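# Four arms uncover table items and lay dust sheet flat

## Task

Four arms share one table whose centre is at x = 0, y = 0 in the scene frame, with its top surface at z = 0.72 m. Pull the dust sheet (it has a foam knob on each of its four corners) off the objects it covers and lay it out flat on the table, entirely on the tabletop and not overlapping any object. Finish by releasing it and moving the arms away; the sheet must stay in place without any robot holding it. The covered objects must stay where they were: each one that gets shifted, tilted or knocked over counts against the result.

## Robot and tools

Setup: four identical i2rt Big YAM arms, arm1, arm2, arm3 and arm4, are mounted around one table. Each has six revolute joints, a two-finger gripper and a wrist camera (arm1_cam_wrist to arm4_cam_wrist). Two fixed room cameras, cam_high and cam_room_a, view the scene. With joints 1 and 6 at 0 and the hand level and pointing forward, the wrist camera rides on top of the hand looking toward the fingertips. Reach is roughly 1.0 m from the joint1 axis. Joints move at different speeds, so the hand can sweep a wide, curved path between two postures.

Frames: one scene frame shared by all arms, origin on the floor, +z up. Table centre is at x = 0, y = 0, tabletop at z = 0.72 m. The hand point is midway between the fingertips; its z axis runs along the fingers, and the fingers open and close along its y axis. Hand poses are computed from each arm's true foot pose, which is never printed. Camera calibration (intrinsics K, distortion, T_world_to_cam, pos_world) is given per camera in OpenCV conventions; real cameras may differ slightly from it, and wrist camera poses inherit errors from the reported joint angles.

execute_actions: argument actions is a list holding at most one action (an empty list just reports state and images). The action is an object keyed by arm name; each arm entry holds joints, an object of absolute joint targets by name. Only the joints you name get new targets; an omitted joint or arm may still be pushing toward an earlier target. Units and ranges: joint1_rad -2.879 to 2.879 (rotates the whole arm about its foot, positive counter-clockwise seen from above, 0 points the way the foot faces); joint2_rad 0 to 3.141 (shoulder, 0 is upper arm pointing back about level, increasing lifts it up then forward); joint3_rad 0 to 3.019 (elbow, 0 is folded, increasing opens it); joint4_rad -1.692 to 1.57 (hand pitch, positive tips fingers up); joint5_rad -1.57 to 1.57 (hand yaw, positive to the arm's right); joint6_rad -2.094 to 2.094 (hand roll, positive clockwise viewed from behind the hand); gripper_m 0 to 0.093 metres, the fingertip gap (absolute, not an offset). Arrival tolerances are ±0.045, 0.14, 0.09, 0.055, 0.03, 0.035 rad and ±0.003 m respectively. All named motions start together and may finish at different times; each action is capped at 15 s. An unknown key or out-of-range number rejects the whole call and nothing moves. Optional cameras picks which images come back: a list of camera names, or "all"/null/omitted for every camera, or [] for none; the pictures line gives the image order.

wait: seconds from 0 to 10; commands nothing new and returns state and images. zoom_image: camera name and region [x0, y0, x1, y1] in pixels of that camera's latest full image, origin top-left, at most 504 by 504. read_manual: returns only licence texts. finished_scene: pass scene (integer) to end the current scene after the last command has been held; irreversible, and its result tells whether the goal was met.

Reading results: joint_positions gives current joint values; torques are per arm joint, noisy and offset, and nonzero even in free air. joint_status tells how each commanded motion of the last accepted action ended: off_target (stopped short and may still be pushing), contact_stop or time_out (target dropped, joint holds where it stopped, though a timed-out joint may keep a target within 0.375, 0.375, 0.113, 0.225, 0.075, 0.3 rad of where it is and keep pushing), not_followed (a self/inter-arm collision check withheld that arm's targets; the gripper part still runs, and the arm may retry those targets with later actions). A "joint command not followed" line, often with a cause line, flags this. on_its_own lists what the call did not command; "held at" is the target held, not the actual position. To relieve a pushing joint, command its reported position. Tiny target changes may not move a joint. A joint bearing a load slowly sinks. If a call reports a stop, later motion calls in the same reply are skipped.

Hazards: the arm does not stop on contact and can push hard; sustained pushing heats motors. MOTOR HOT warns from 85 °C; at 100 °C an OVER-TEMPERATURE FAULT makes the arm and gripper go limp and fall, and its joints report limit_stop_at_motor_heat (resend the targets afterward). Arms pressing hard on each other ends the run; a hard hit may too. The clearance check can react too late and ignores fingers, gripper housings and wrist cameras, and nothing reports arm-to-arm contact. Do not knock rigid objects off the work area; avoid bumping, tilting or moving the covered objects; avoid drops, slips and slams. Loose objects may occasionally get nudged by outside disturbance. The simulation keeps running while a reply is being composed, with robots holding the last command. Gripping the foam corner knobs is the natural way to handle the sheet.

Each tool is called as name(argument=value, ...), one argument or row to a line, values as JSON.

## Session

execute_actions(
  actions=[],
)

Scene clock: 0.00 s.
Joint torques (N m, as the arm reports them, + toward a larger angle): no reading
arm1.joint_positions: joint1_rad=+0.432 joint2_rad=+0.636 joint3_rad=+1.668 joint4_rad=-1.245 joint5_rad=+0.182 joint6_rad=+0.474 gripper_m=+0.094
arm1.joint_status: not commanded
arm1.hand: x=+0.2885 y=+0.4943 z=+1.4377 quat_wxyz=(-0.526, -0.660, -0.415, +0.342) (m; scene frame)
arm2.joint_positions: joint1_rad=-0.142 joint2_rad=+0.573 joint3_rad=+1.403 joint4_rad=-1.521 joint5_rad=-0.256 joint6_rad=+0.257 gripper_m=+0.095
arm2.joint_status: not commanded
arm2.hand: x=-0.4011 y=+0.5736 z=+1.2931 quat_wxyz=(-0.405, -0.676, -0.593, +0.166) (m; scene frame)
arm3.joint_positions: joint1_rad=+0.003 joint2_rad=+0.438 joint3_rad=+1.465 joint4_rad=-1.230 joint5_rad=+0.229 joint6_rad=-0.584 gripper_m=+0.094
arm3.joint_status: not commanded
arm3.hand: x=-0.3923 y=-0.5792 z=+1.4155 quat_wxyz=(-0.628, +0.556, -0.534, -0.108) (m; scene frame)
arm4.joint_positions: joint1_rad=+0.354 joint2_rad=+0.590 joint3_rad=+1.501 joint4_rad=-1.196 joint5_rad=+0.006 joint6_rad=-0.396 gripper_m=+0.094
arm4.joint_status: not commanded
arm4.hand: x=+0.1912 y=-0.6031 z=+1.4309 quat_wxyz=(-0.411, +0.750, -0.282, -0.436) (m; scene frame)
pictures: arm1_cam_wrist, arm2_cam_wrist, arm3_cam_wrist, arm4_cam_wrist, cam_high, cam_room_a
camera_calibration (this result's frames):
arm1_cam_wrist: T_world_to_cam=[[-0.910251, 0.0922514, -0.40365, 0.798507], [0.337798, 0.729216, -0.595094, 0.40459], [0.23945, -0.678037, -0.694932, 1.38959], [0, 0, 0, 1]] pos_world=[0.257435, 0.573495, 1.52876]
arm2_cam_wrist: T_world_to_cam=[[-0.926581, -0.0260803, -0.375189, 0.135272], [0.056383, 0.976686, -0.207138, -0.270542], [0.371844, -0.213084, -0.903508, 1.56802], [0, 0, 0, 1]] pos_world=[-0.442464, 0.601883, 1.41143]
arm3_cam_wrist: T_world_to_cam=[[0.731298, -0.35582, 0.58189, -0.740254], [0.0203815, -0.841356, -0.540096, 0.293898], [0.681754, 0.406831, -0.60803, 1.48911], [0, 0, 0, 1]] pos_world=[-0.479848, -0.62194, 1.4949]
arm4_cam_wrist: T_world_to_cam=[[0.78386, 0.50069, 0.367252, -0.369774], [0.616009, -0.55267, -0.561327, 0.3605], [-0.078081, 0.666232, -0.741645, 1.5993], [0, 0, 0, 1]] pos_world=[0.192655, -0.681125, 1.52427]
Images, in order (width x height): arm1_cam_wrist 616x616, arm2_cam_wrist 616x616, arm3_cam_wrist 616x616, arm4_cam_wrist 616x616, cam_high 504x504, cam_room_a 504x504.

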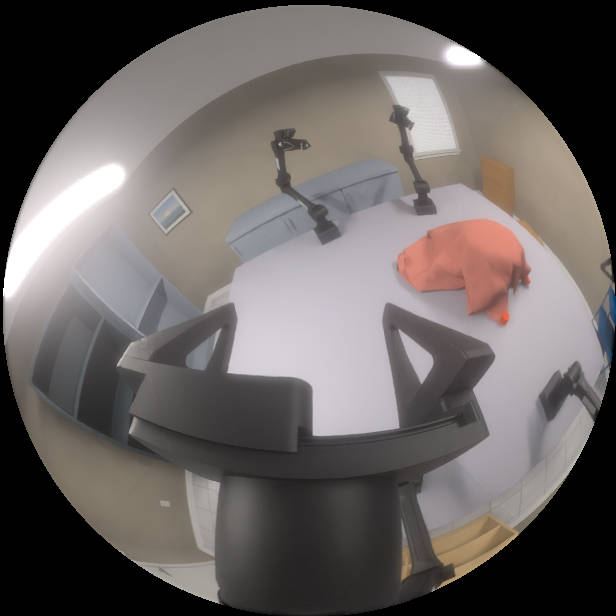

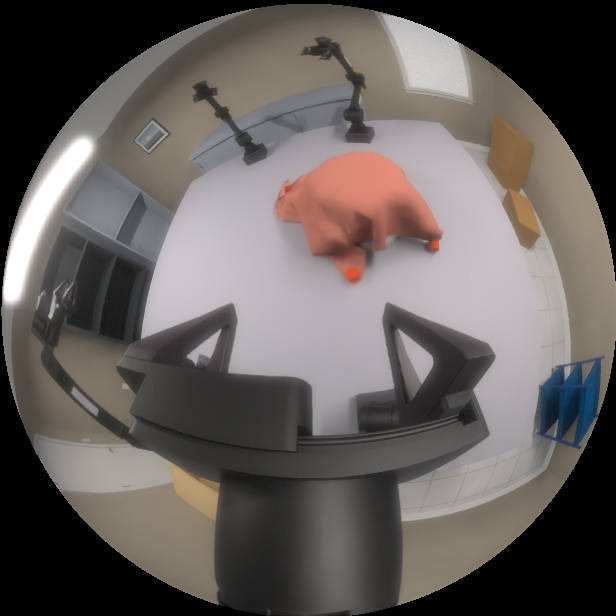

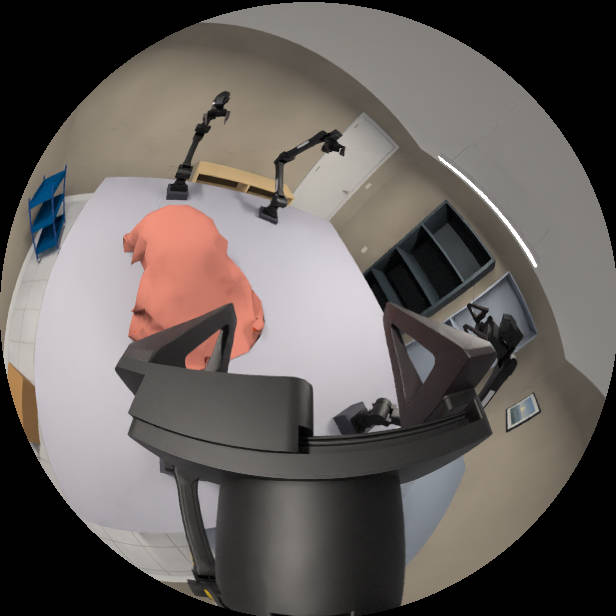

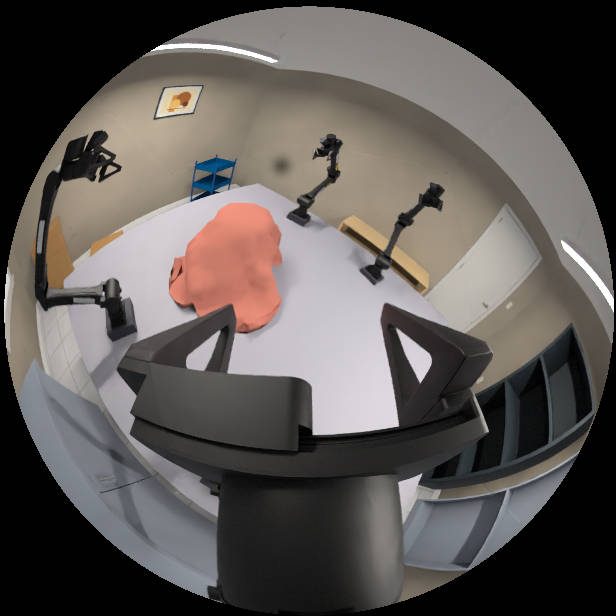

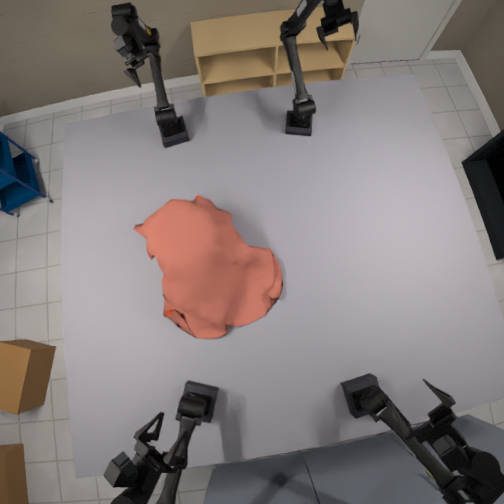

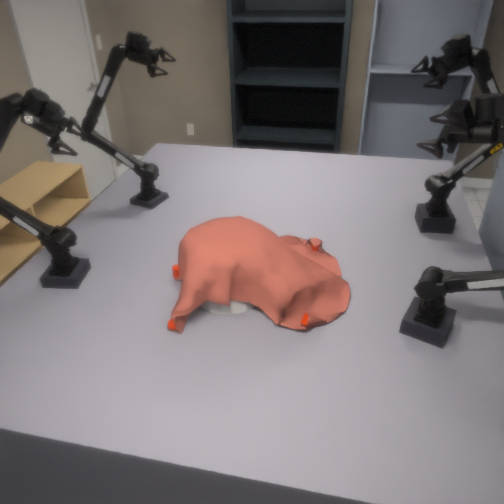

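zoom_image(
  camera="cam_high",
  region=[110, 170, 310, 370],
)

zoom_image(
  camera="cam_room_a",
  region=[140, 190, 380, 360],
)

zoom_image(
  camera="arm2_cam_wrist",
  region=[250, 130, 470, 300],
)

Region (110, 170, 310, 370) of cam_high's 504x504 image, scaled by 2.520, with more detail than that image has.

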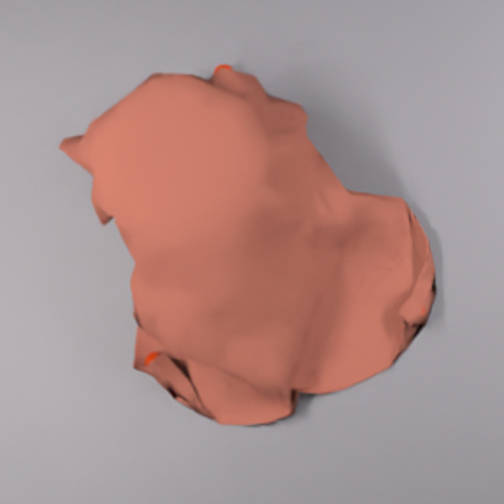

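Region (140, 190, 380, 360) of cam_room_a's 504x504 image, scaled by 2.100, with more detail than that image has; it fills the top 357 rows of this view, and the rest is white.

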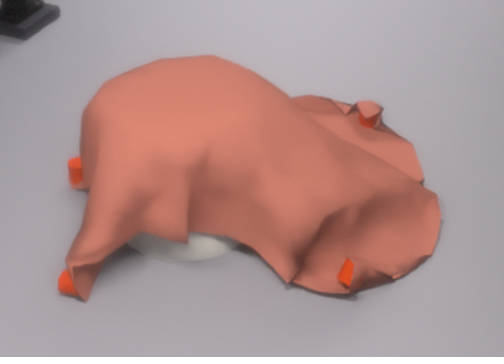

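Region (250, 130, 470, 300) of arm2_cam_wrist's 616x616 image, scaled by 2.291, with more detail than that image has; it fills the top 389 rows of this view, and the rest is white.

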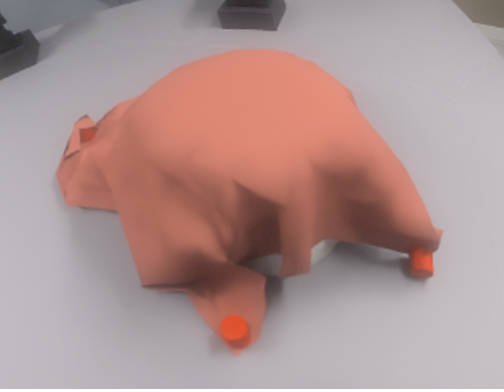

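execute_actions(
  actions=[
    {"arm1":{"joints":{"joint1_rad":-0.753,"joint2_rad":2.215,"joint3_rad":2.24,"joint4_rad":-1.4,"joint5_rad":0,"joint6_rad":0}},"arm2":{"joints":{"joint1_rad":-0.54,"joint2_rad":1.93,"joint3_rad":1.74,"joint4_rad":-1.348,"joint5_rad":0,"joint6_rad":0}},"arm3":{"joints":{"joint1_rad":0.525,"joint2_rad":1.59,"joint3_rad":1.21,"joint4_rad":-1.184,"joint5_rad":0,"joint6_rad":0}},"arm4":{"joints":{"joint1_rad":0.437,"joint2_rad":2.02,"joint3_rad":1.79,"joint4_rad":-1.32,"joint5_rad":0,"joint6_rad":0}}},
  ],
)

Scene clock: 37.37 s.
Joint torques (N m, as the arm reports them, + toward a larger angle): arm1=[ -1.64 -24.79  11.22  -0.07  -0.01  -0.07] | arm2=[  0.14 -20.03  10.88  -0.25   0.05  -0.02] | arm3=[  0.67 -12.15   9.47   0.56  -0.01   0.06] | arm4=[  1.98 -17.99   9.36   0.22  -0.05   0.16]
arm1.joint_positions: joint1_rad=-0.750 joint2_rad=+2.217 joint3_rad=+2.217 joint4_rad=-1.392 joint5_rad=+0.001 joint6_rad=+0.007 gripper_m=+0.094
arm1.joint_status: all done
arm1.hand: x=-0.3329 y=+0.3047 z=+0.9014 quat_wxyz=(-0.021, -0.958, -0.272, +0.086) (m; scene frame)
arm2.joint_positions: joint1_rad=-0.537 joint2_rad=+1.945 joint3_rad=+1.704 joint4_rad=-1.347 joint5_rad=-0.001 joint6_rad=+0.016 gripper_m=+0.095
arm2.joint_status: all done
arm2.hand: x=-0.6705 y=+0.2106 z=+0.8932 quat_wxyz=(+0.005, -0.835, -0.550, -0.006) (m; scene frame)
arm3.joint_positions: joint1_rad=+0.528 joint2_rad=+1.592 joint3_rad=+1.210 joint4_rad=-1.190 joint5_rad=+0.001 joint6_rad=-0.013 gripper_m=+0.094
arm3.joint_status: all done
arm3.hand: x=-0.5493 y=-0.2494 z=+0.9046 quat_wxyz=(-0.004, +0.767, -0.642, +0.002) (m; scene frame)
arm4.joint_positions: joint1_rad=+0.433 joint2_rad=+2.010 joint3_rad=+1.776 joint4_rad=-1.305 joint5_rad=+0.002 joint6_rad=-0.008 gripper_m=+0.094
arm4.joint_status: all done
arm4.hand: x=-0.0345 y=-0.2614 z=+0.9108 quat_wxyz=(-0.008, +0.872, -0.490, -0.013) (m; scene frame)
pictures: arm1_cam_wrist, arm2_cam_wrist, arm3_cam_wrist, arm4_cam_wrist, cam_high, cam_room_a
camera_calibration (this result's frames):
arm1_cam_wrist: T_world_to_cam=[[-0.533235, 0.845963, -0.00267572, -0.431681], [0.759617, 0.480195, 0.438629, -0.281863], [0.372349, 0.23186, -0.898664, 0.987732], [0, 0, 0, 1]] pos_world=[-0.383861, 0.27152, 1.01012]
arm2_cam_wrist: T_world_to_cam=[[-0.909125, 0.416311, -0.0132946, -0.678578], [0.326496, 0.732085, 0.597873, -0.470056], [0.258634, 0.539201, -0.80148, 0.90404], [0, 0, 0, 1]] pos_world=[-0.697256, 0.139161, 0.996583]
arm3_cam_wrist: T_world_to_cam=[[0.984133, 0.177358, 0.00505768, 0.582849], [0.142928, -0.809334, 0.569693, -0.630057], [0.105133, -0.559931, -0.821842, 0.786884], [0, 0, 0, 1]] pos_world=[-0.566276, -0.172698, 1.00269]
arm4_cam_wrist: T_world_to_cam=[[0.856617, 0.515943, 0.00330119, 0.165017], [0.428893, -0.715616, 0.551311, -0.665985], [0.286808, -0.470846, -0.834293, 0.768043], [0, 0, 0, 1]] pos_world=[-0.0760003, -0.200099, 1.00739]
Images, in order (width x height): arm1_cam_wrist 616x616, arm2_cam_wrist 616x616, arm3_cam_wrist 616x616, arm4_cam_wrist 616x616, cam_high 504x504, cam_room_a 504x504.

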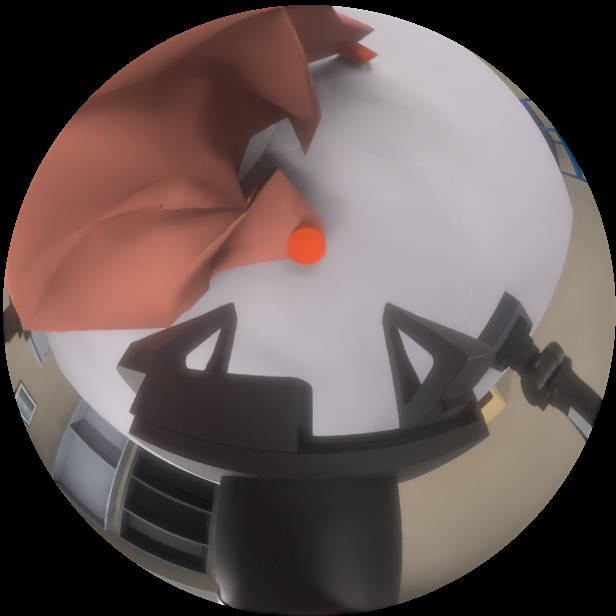

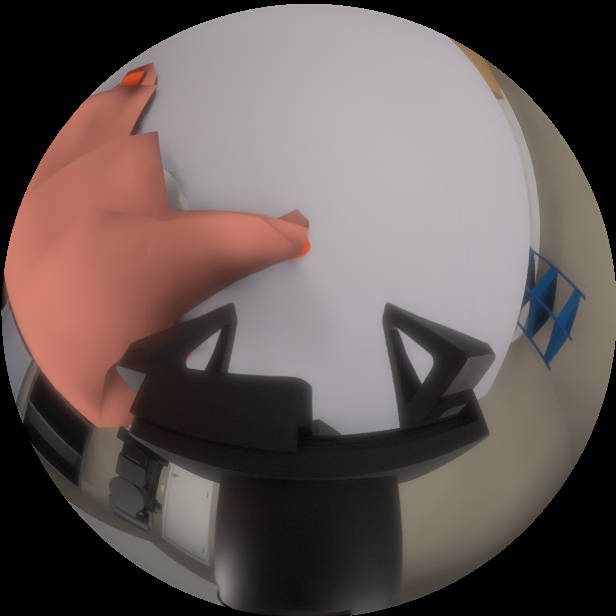

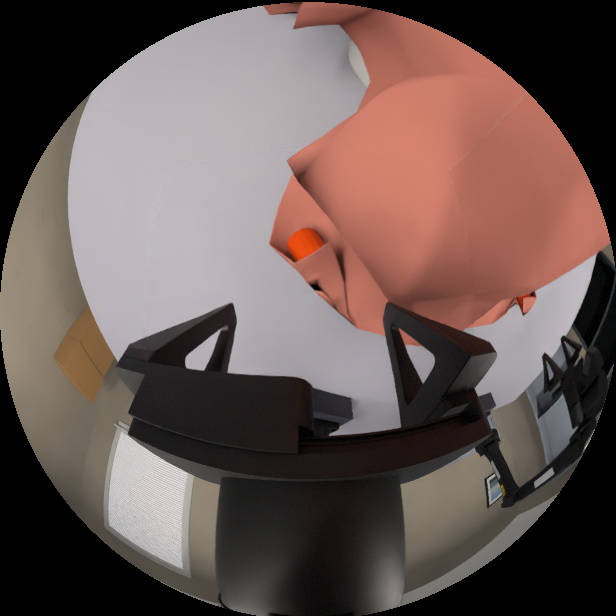

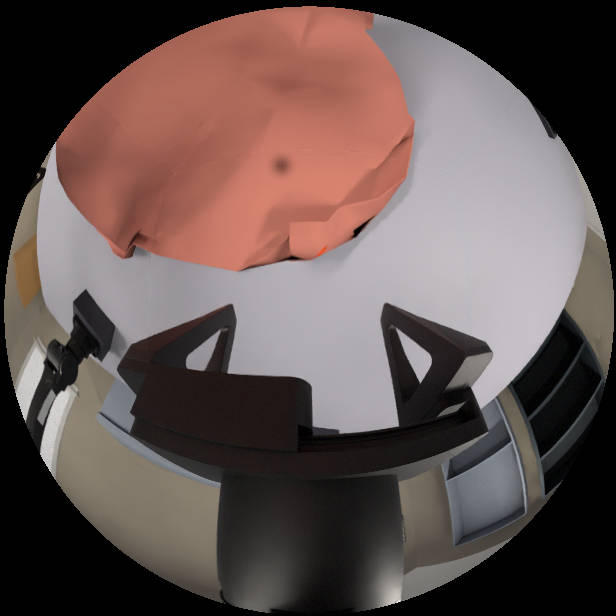

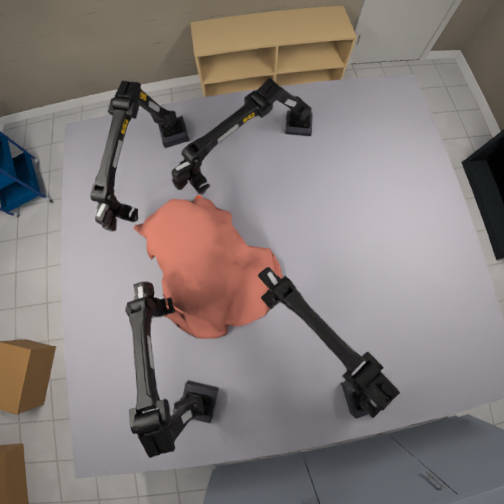

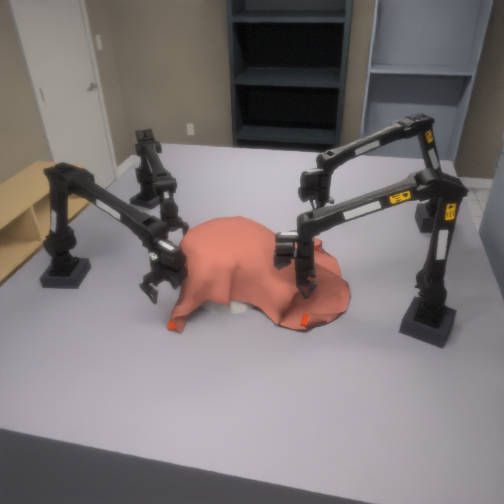

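execute_actions(
  actions=[
    {"arm1":{"joints":{"joint1_rad":-0.736,"joint2_rad":2.364,"joint3_rad":2.24,"joint4_rad":-1.3}},"arm2":{"joints":{"joint1_rad":-0.488,"joint2_rad":2.0,"joint3_rad":1.59,"joint4_rad":-1.13,"joint6_rad":1.45}},"arm3":{"joints":{"joint2_rad":1.712,"joint3_rad":1.072,"joint4_rad":-0.91,"joint6_rad":-0.6}},"arm4":{"joints":{"joint1_rad":0.442,"joint2_rad":2.15,"joint3_rad":1.73,"joint4_rad":-1.14}}},
  ],
  cameras=["arm1_cam_wrist","arm2_cam_wrist","arm3_cam_wrist","arm4_cam_wrist"],
)

Scene clock: 66.67 s.
Joint torques (N m, as the arm reports them, + toward a larger angle): arm1=[ -1.11 -26.55  11.04   0.52  -0.04  -0.04] | arm2=[ -0.21 -20.34   8.59   0.07   0.1    0.27] | arm3=[  0.64 -13.17   8.88   0.73  -0.05  -0.22] | arm4=[  2.22 -19.83   7.95   1.33  -0.03   0.17]
arm1.joint_positions: joint1_rad=-0.745 joint2_rad=+2.359 joint3_rad=+2.217 joint4_rad=-1.312 joint5_rad=+0.001 joint6_rad=+0.003 gripper_m=+0.094
arm1.joint_status: all done
arm1.hand: x=-0.3438 y=+0.2938 z=+0.8020 quat_wxyz=(-0.013, -0.959, -0.277, +0.056) (m; scene frame)
arm2.joint_positions: joint1_rad=-0.483 joint2_rad=+2.019 joint3_rad=+1.575 joint4_rad=-1.141 joint5_rad=-0.001 joint6_rad=+1.433 gripper_m=+0.095
arm2.joint_status: all done
arm2.hand: x=-0.6402 y=+0.2012 z=+0.8042 quat_wxyz=(+0.007, -0.995, +0.099, -0.001) (m; scene frame)
arm3.joint_positions: joint1_rad=+0.528 joint2_rad=+1.722 joint3_rad=+1.063 joint4_rad=-0.921 joint5_rad=+0.000 joint6_rad=-0.587 gripper_m=+0.094
arm3.joint_status: all done
arm3.hand: x=-0.5476 y=-0.2551 z=+0.8001 quat_wxyz=(+0.000, +0.917, -0.398, +0.005) (m; scene frame)
arm4.joint_positions: joint1_rad=+0.434 joint2_rad=+2.155 joint3_rad=+1.726 joint4_rad=-1.156 joint5_rad=+0.002 joint6_rad=-0.008 gripper_m=+0.094
arm4.joint_status: all done
arm4.hand: x=-0.0387 y=-0.2553 z=+0.8050 quat_wxyz=(+0.003, +0.872, -0.489, +0.007) (m; scene frame)
pictures: arm1_cam_wrist, arm2_cam_wrist, arm3_cam_wrist, arm4_cam_wrist
camera_calibration (this result's frames):
arm1_cam_wrist: T_world_to_cam=[[-0.540806, 0.841144, -0.00238929, -0.430007], [0.730701, 0.471201, 0.49401, -0.276425], [0.416659, 0.265418, -0.869453, 0.886969], [0, 0, 0, 1]] pos_world=[-0.40013, 0.256532, 0.906708]
arm2_cam_wrist: T_world_to_cam=[[0.219988, 0.975503, 0.000236684, -0.0488396], [0.790642, -0.178442, 0.585699, 0.0702953], [0.571394, -0.12866, -0.810528, 1.17178], [0, 0, 0, 1]] pos_world=[-0.714384, 0.210948, 0.908603]
arm3_cam_wrist: T_world_to_cam=[[0.730064, 0.683378, -0.000034531, 0.576808], [0.557218, -0.595256, 0.578946, -0.301246], [0.395619, -0.422687, -0.815366, 0.886566], [0, 0, 0, 1]] pos_world=[-0.603989, -0.198757, 0.8973]
arm4_cam_wrist: T_world_to_cam=[[0.856134, 0.516744, 0.00318242, 0.166159], [0.415793, -0.692512, 0.589528, -0.626901], [0.306839, -0.503392, -0.807742, 0.654886], [0, 0, 0, 1]] pos_world=[-0.0825373, -0.190333, 0.898025]
Images, in order (width x height): arm1_cam_wrist 616x616, arm2_cam_wrist 616x616, arm3_cam_wrist 616x616, arm4_cam_wrist 616x616.

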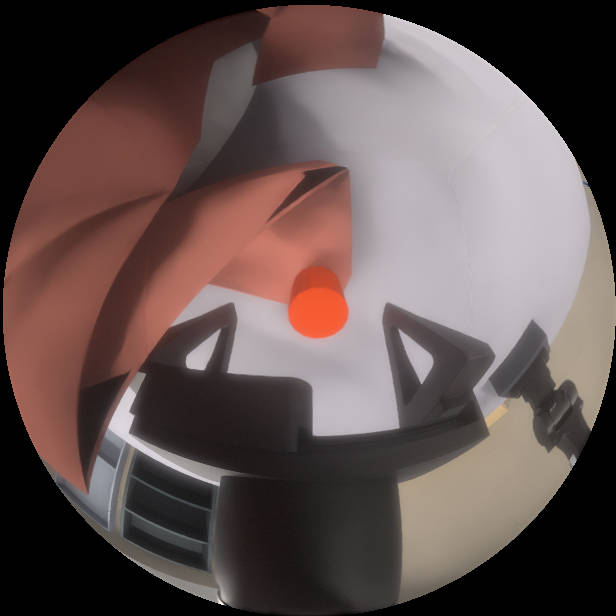

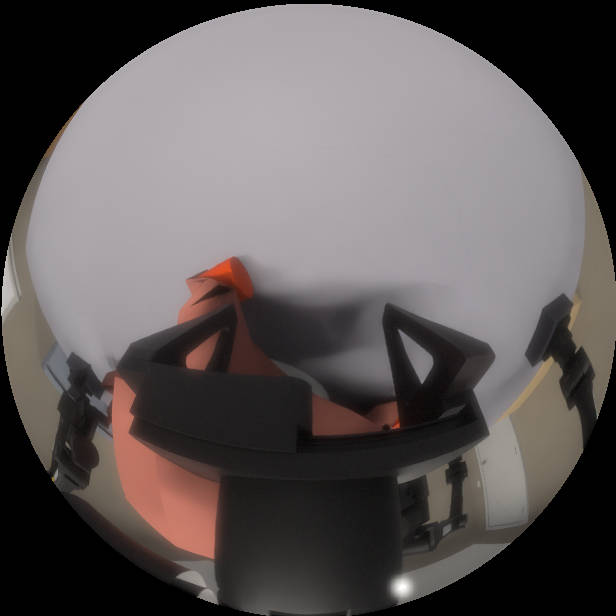

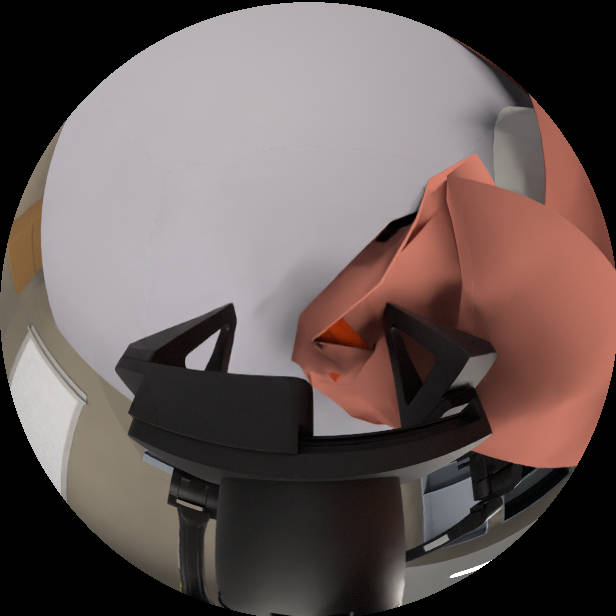

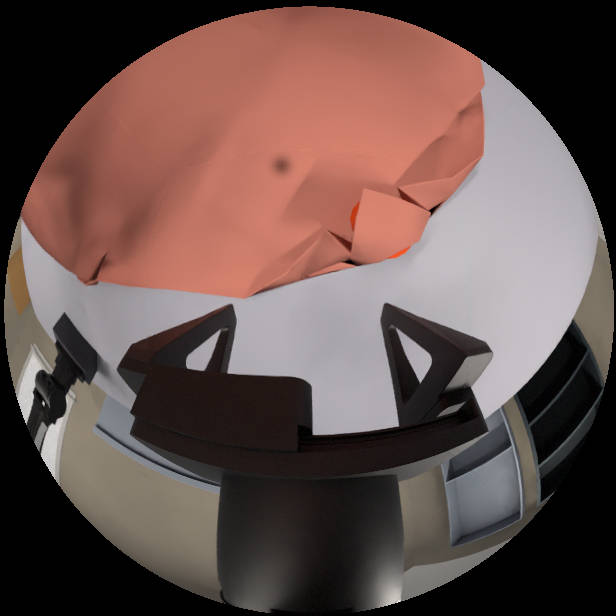

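execute_actions(
  actions=[
    {"arm1":{"joints":{"joint1_rad":-0.755,"joint2_rad":2.44,"joint3_rad":2.17,"joint4_rad":-1.25}},"arm2":{"joints":{"joint2_rad":1.83,"joint4_rad":-1.32}},"arm3":{"joints":{"joint1_rad":0.41,"joint2_rad":1.578,"joint3_rad":1.085,"joint4_rad":-1.07}},"arm4":{"joints":{"joint1_rad":0.368,"joint2_rad":2.265,"joint3_rad":2.01,"joint4_rad":-1.29}}},
  ],
)

Scene clock: 91.80 s.
Joint torques (N m, as the arm reports them, + toward a larger angle): arm1=[ -2.71 -24.13   8.34   0.45   0.13  -0.06] | arm2=[  0.   -17.61   9.3   -0.6    0.14   0.25] | arm3=[  1.37 -10.06  10.91  -0.12   0.03  -0.21] | arm4=[  2.08 -20.56  11.57   0.16  -0.01   0.15]
arm1.joint_positions: joint1_rad=-0.751 joint2_rad=+2.411 joint3_rad=+2.180 joint4_rad=-1.259 joint5_rad=-0.003 joint6_rad=+0.004 gripper_m=+0.094
arm1.joint_status: all done
arm1.hand: x=-0.3424 y=+0.2993 z=+0.7518 quat_wxyz=(-0.010, -0.961, -0.274, +0.039) (m; scene frame)
arm2.joint_positions: joint1_rad=-0.483 joint2_rad=+1.832 joint3_rad=+1.574 joint4_rad=-1.312 joint5_rad=-0.001 joint6_rad=+1.435 gripper_m=+0.095
arm2.joint_status: all done
arm2.hand: x=-0.6290 y=+0.2328 z=+0.9072 quat_wxyz=(-0.001, -0.995, +0.100, +0.001) (m; scene frame)
arm3.joint_positions: joint1_rad=+0.403 joint2_rad=+1.563 joint3_rad=+1.063 joint4_rad=-1.061 joint5_rad=-0.002 joint6_rad=-0.588 gripper_m=+0.094
arm3.joint_status: all done
arm3.hand: x=-0.4921 y=-0.2711 z=+0.8663 quat_wxyz=(-0.008, +0.891, -0.454, -0.001) (m; scene frame)
arm4.joint_positions: joint1_rad=+0.363 joint2_rad=+2.257 joint3_rad=+1.965 joint4_rad=-1.274 joint5_rad=+0.000 joint6_rad=-0.007 gripper_m=+0.094
arm4.joint_status: all done
arm4.hand: x=-0.0221 y=-0.1890 z=+0.8251 quat_wxyz=(-0.001, +0.854, -0.520, -0.002) (m; scene frame)
pictures: arm1_cam_wrist, arm2_cam_wrist, arm3_cam_wrist, arm4_cam_wrist, cam_high, cam_room_a
camera_calibration (this result's frames):
arm1_cam_wrist: T_world_to_cam=[[-0.535666, 0.844405, -0.00645163, -0.430132], [0.717314, 0.459048, 0.524153, -0.27885], [0.445559, 0.276143, -0.8516, 0.834546], [0, 0, 0, 1]] pos_world=[-0.402224, 0.260757, 0.854084]
arm2_cam_wrist: T_world_to_cam=[[0.221036, 0.97514, -0.0156817, -0.0670071], [0.793541, -0.170479, 0.584148, 0.00806339], [0.566953, -0.141562, -0.811495, 1.25406], [0, 0, 0, 1]] pos_world=[-0.702582, 0.244243, 1.01191]
arm3_cam_wrist: T_world_to_cam=[[0.808667, 0.588193, 0.00931544, 0.551982], [0.481347, -0.67071, 0.564316, -0.425183], [0.338175, -0.45186, -0.825506, 0.884369], [0, 0, 0, 1]] pos_world=[-0.54078, -0.210234, 0.964848]
arm4_cam_wrist: T_world_to_cam=[[0.891166, 0.453672, 0.00209148, 0.107362], [0.370409, -0.730257, 0.57404, -0.595091], [0.261953, -0.510791, -0.818824, 0.706223], [0, 0, 0, 1]] pos_world=[-0.0602476, -0.122544, 0.919654]
Images, in order (width x height): arm1_cam_wrist 616x616, arm2_cam_wrist 616x616, arm3_cam_wrist 616x616, arm4_cam_wrist 616x616, cam_high 504x504, cam_room_a 504x504.

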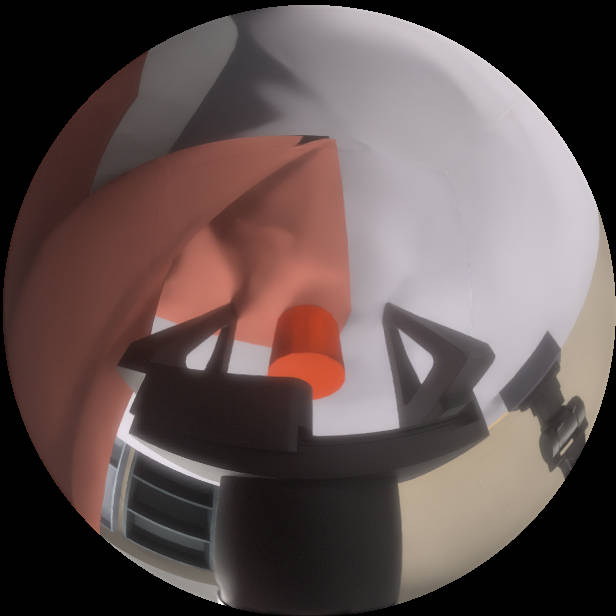

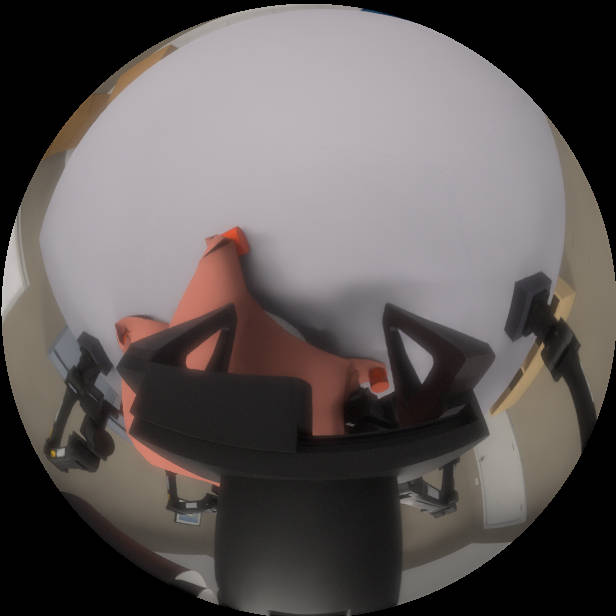

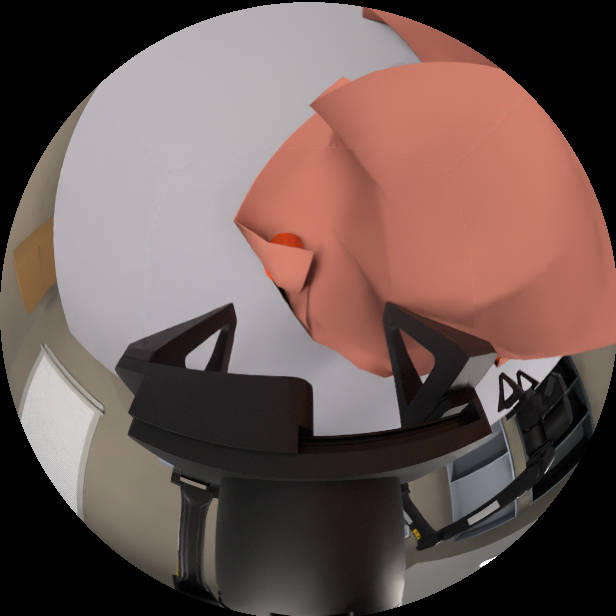

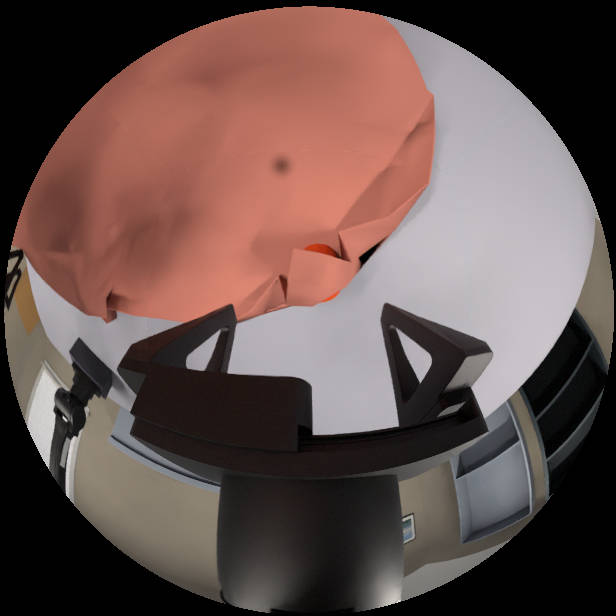

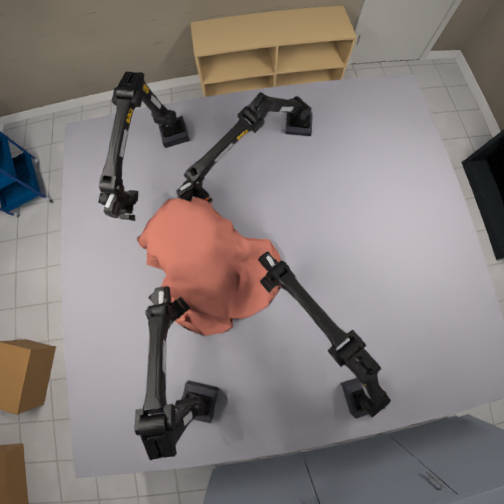

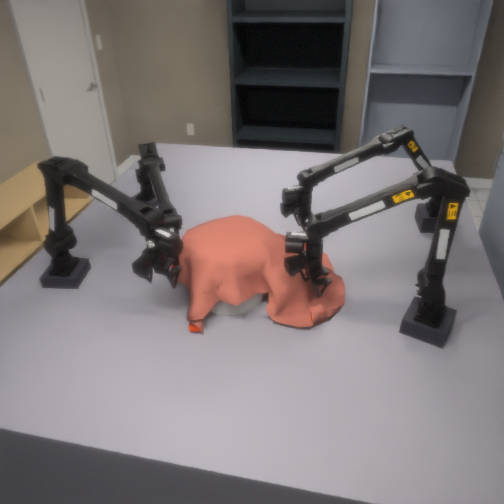

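execute_actions(
  actions=[
    {"arm1":{"joints":{"joint4_rad":-1.355}},"arm2":{"joints":{"joint1_rad":-0.465,"joint2_rad":2.15,"joint3_rad":2.01,"joint4_rad":-1.385}},"arm3":{"joints":{"joint1_rad":0.452,"joint2_rad":1.73,"joint3_rad":0.922,"joint4_rad":-0.745}},"arm4":{"joints":{"joint1_rad":0.353,"joint2_rad":2.345,"joint3_rad":1.925,"joint4_rad":-1.135}}},
  ],
  cameras=["arm1_cam_wrist","arm2_cam_wrist","arm3_cam_wrist","arm4_cam_wrist"],
)

Scene clock: 107.13 s.
Joint torques (N m, as the arm reports them, + toward a larger angle): arm1=[ -2.08 -24.31   7.93  -0.46   0.11  -0.08] | arm2=[  0.54 -23.05  11.73  -0.52   0.15   0.24] | arm3=[  0.72 -12.     8.17   0.68   0.02  -0.2 ] | arm4=[  1.11 -20.49   7.69   1.38  -0.01   0.15]
arm1.joint_positions: joint1_rad=-0.751 joint2_rad=+2.411 joint3_rad=+2.180 joint4_rad=-1.344 joint5_rad=-0.003 joint6_rad=+0.004 gripper_m=+0.094
arm1.joint_status: all done
arm1.hand: x=-0.3249 y=+0.3103 z=+0.7510 quat_wxyz=(+0.002, -0.962, -0.274, -0.002) (m; scene frame)
arm2.joint_positions: joint1_rad=-0.472 joint2_rad=+2.167 joint3_rad=+1.960 joint4_rad=-1.379 joint5_rad=-0.001 joint6_rad=+1.435 gripper_m=+0.095
arm2.joint_status: all done
arm2.hand: x=-0.6571 y=+0.1304 z=+0.8539 quat_wxyz=(+0.007, -0.995, +0.095, -0.001) (m; scene frame)
arm3.joint_positions: joint1_rad=+0.454 joint2_rad=+1.740 joint3_rad=+0.908 joint4_rad=-0.756 joint5_rad=-0.002 joint6_rad=-0.589 gripper_m=+0.094
arm3.joint_status: all done
arm3.hand: x=-0.5114 y=-0.2904 z=+0.7494 quat_wxyz=(+0.004, +0.902, -0.431, +0.006) (m; scene frame)
arm4.joint_positions: joint1_rad=+0.361 joint2_rad=+2.334 joint3_rad=+1.927 joint4_rad=-1.152 joint5_rad=+0.000 joint6_rad=-0.007 gripper_m=+0.094
arm4.joint_status: all done
arm4.hand: x=-0.0233 y=-0.1838 z=+0.7612 quat_wxyz=(-0.003, +0.853, -0.521, -0.005) (m; scene frame)
pictures: arm1_cam_wrist, arm2_cam_wrist, arm3_cam_wrist, arm4_cam_wrist
camera_calibration (this result's frames):
arm1_cam_wrist: T_world_to_cam=[[-0.534777, 0.844965, -0.00695791, -0.429511], [0.677543, 0.433707, 0.593999, -0.353599], [0.504926, 0.312942, -0.804436, 0.795488], [0, 0, 0, 1]] pos_world=[-0.391776, 0.267338, 0.846968]
arm2_cam_wrist: T_world_to_cam=[[0.211047, 0.977476, -0.000120766, 0.0180545], [0.792332, -0.171, 0.585635, 0.0421047], [0.572424, -0.123692, -0.810575, 1.21266], [0, 0, 0, 1]] pos_world=[-0.731328, 0.139549, 0.958297]
arm3_cam_wrist: T_world_to_cam=[[0.777194, 0.629239, -0.00531352, 0.586792], [0.513816, -0.629711, 0.582629, -0.348068], [0.363267, -0.455546, -0.812721, 0.787905], [0, 0, 0, 1]] pos_world=[-0.563428, -0.229488, 0.846259]
arm4_cam_wrist: T_world_to_cam=[[0.892039, 0.451954, 0.00210542, 0.105899], [0.370975, -0.734852, 0.567777, -0.550255], [0.258156, -0.505698, -0.82318, 0.660982], [0, 0, 0, 1]] pos_world=[-0.0609726, -0.11796, 0.856306]
Images, in order (width x height): arm1_cam_wrist 616x616, arm2_cam_wrist 616x616, arm3_cam_wrist 616x616, arm4_cam_wrist 616x616.

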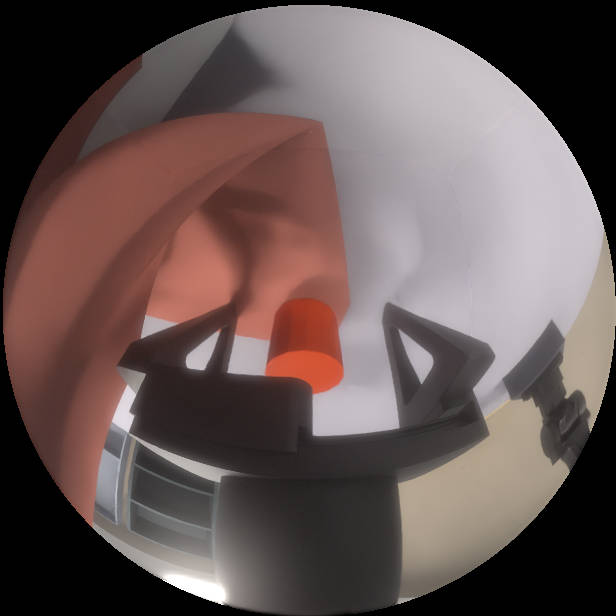

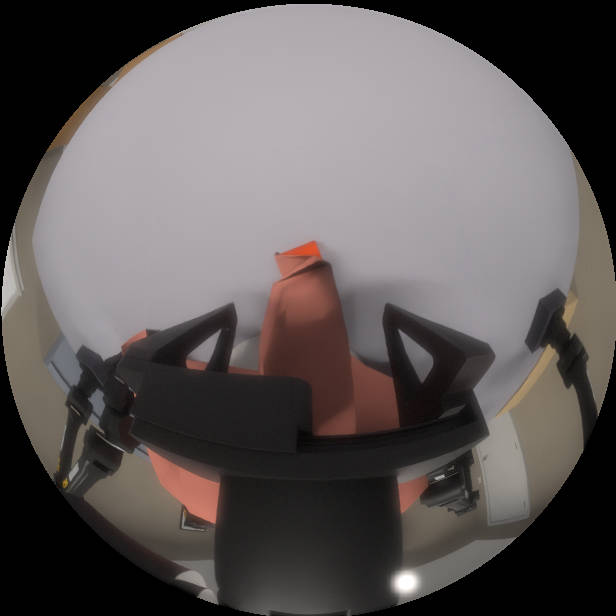

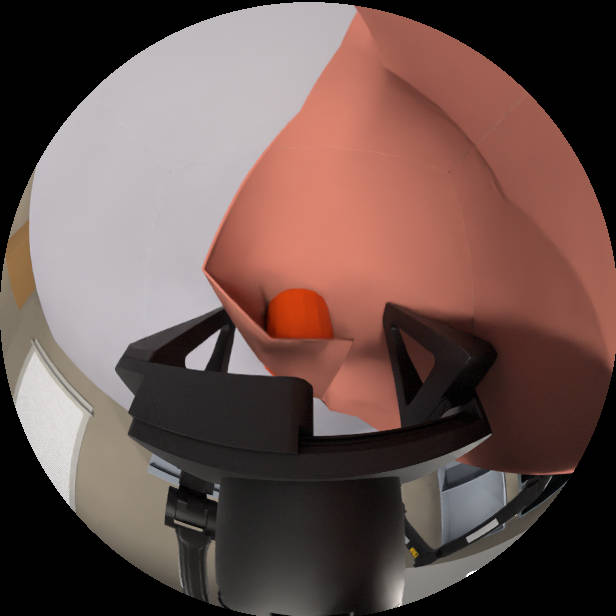

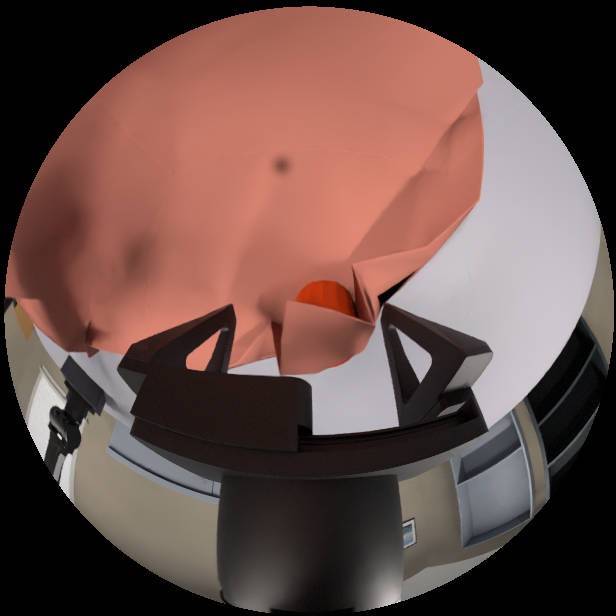

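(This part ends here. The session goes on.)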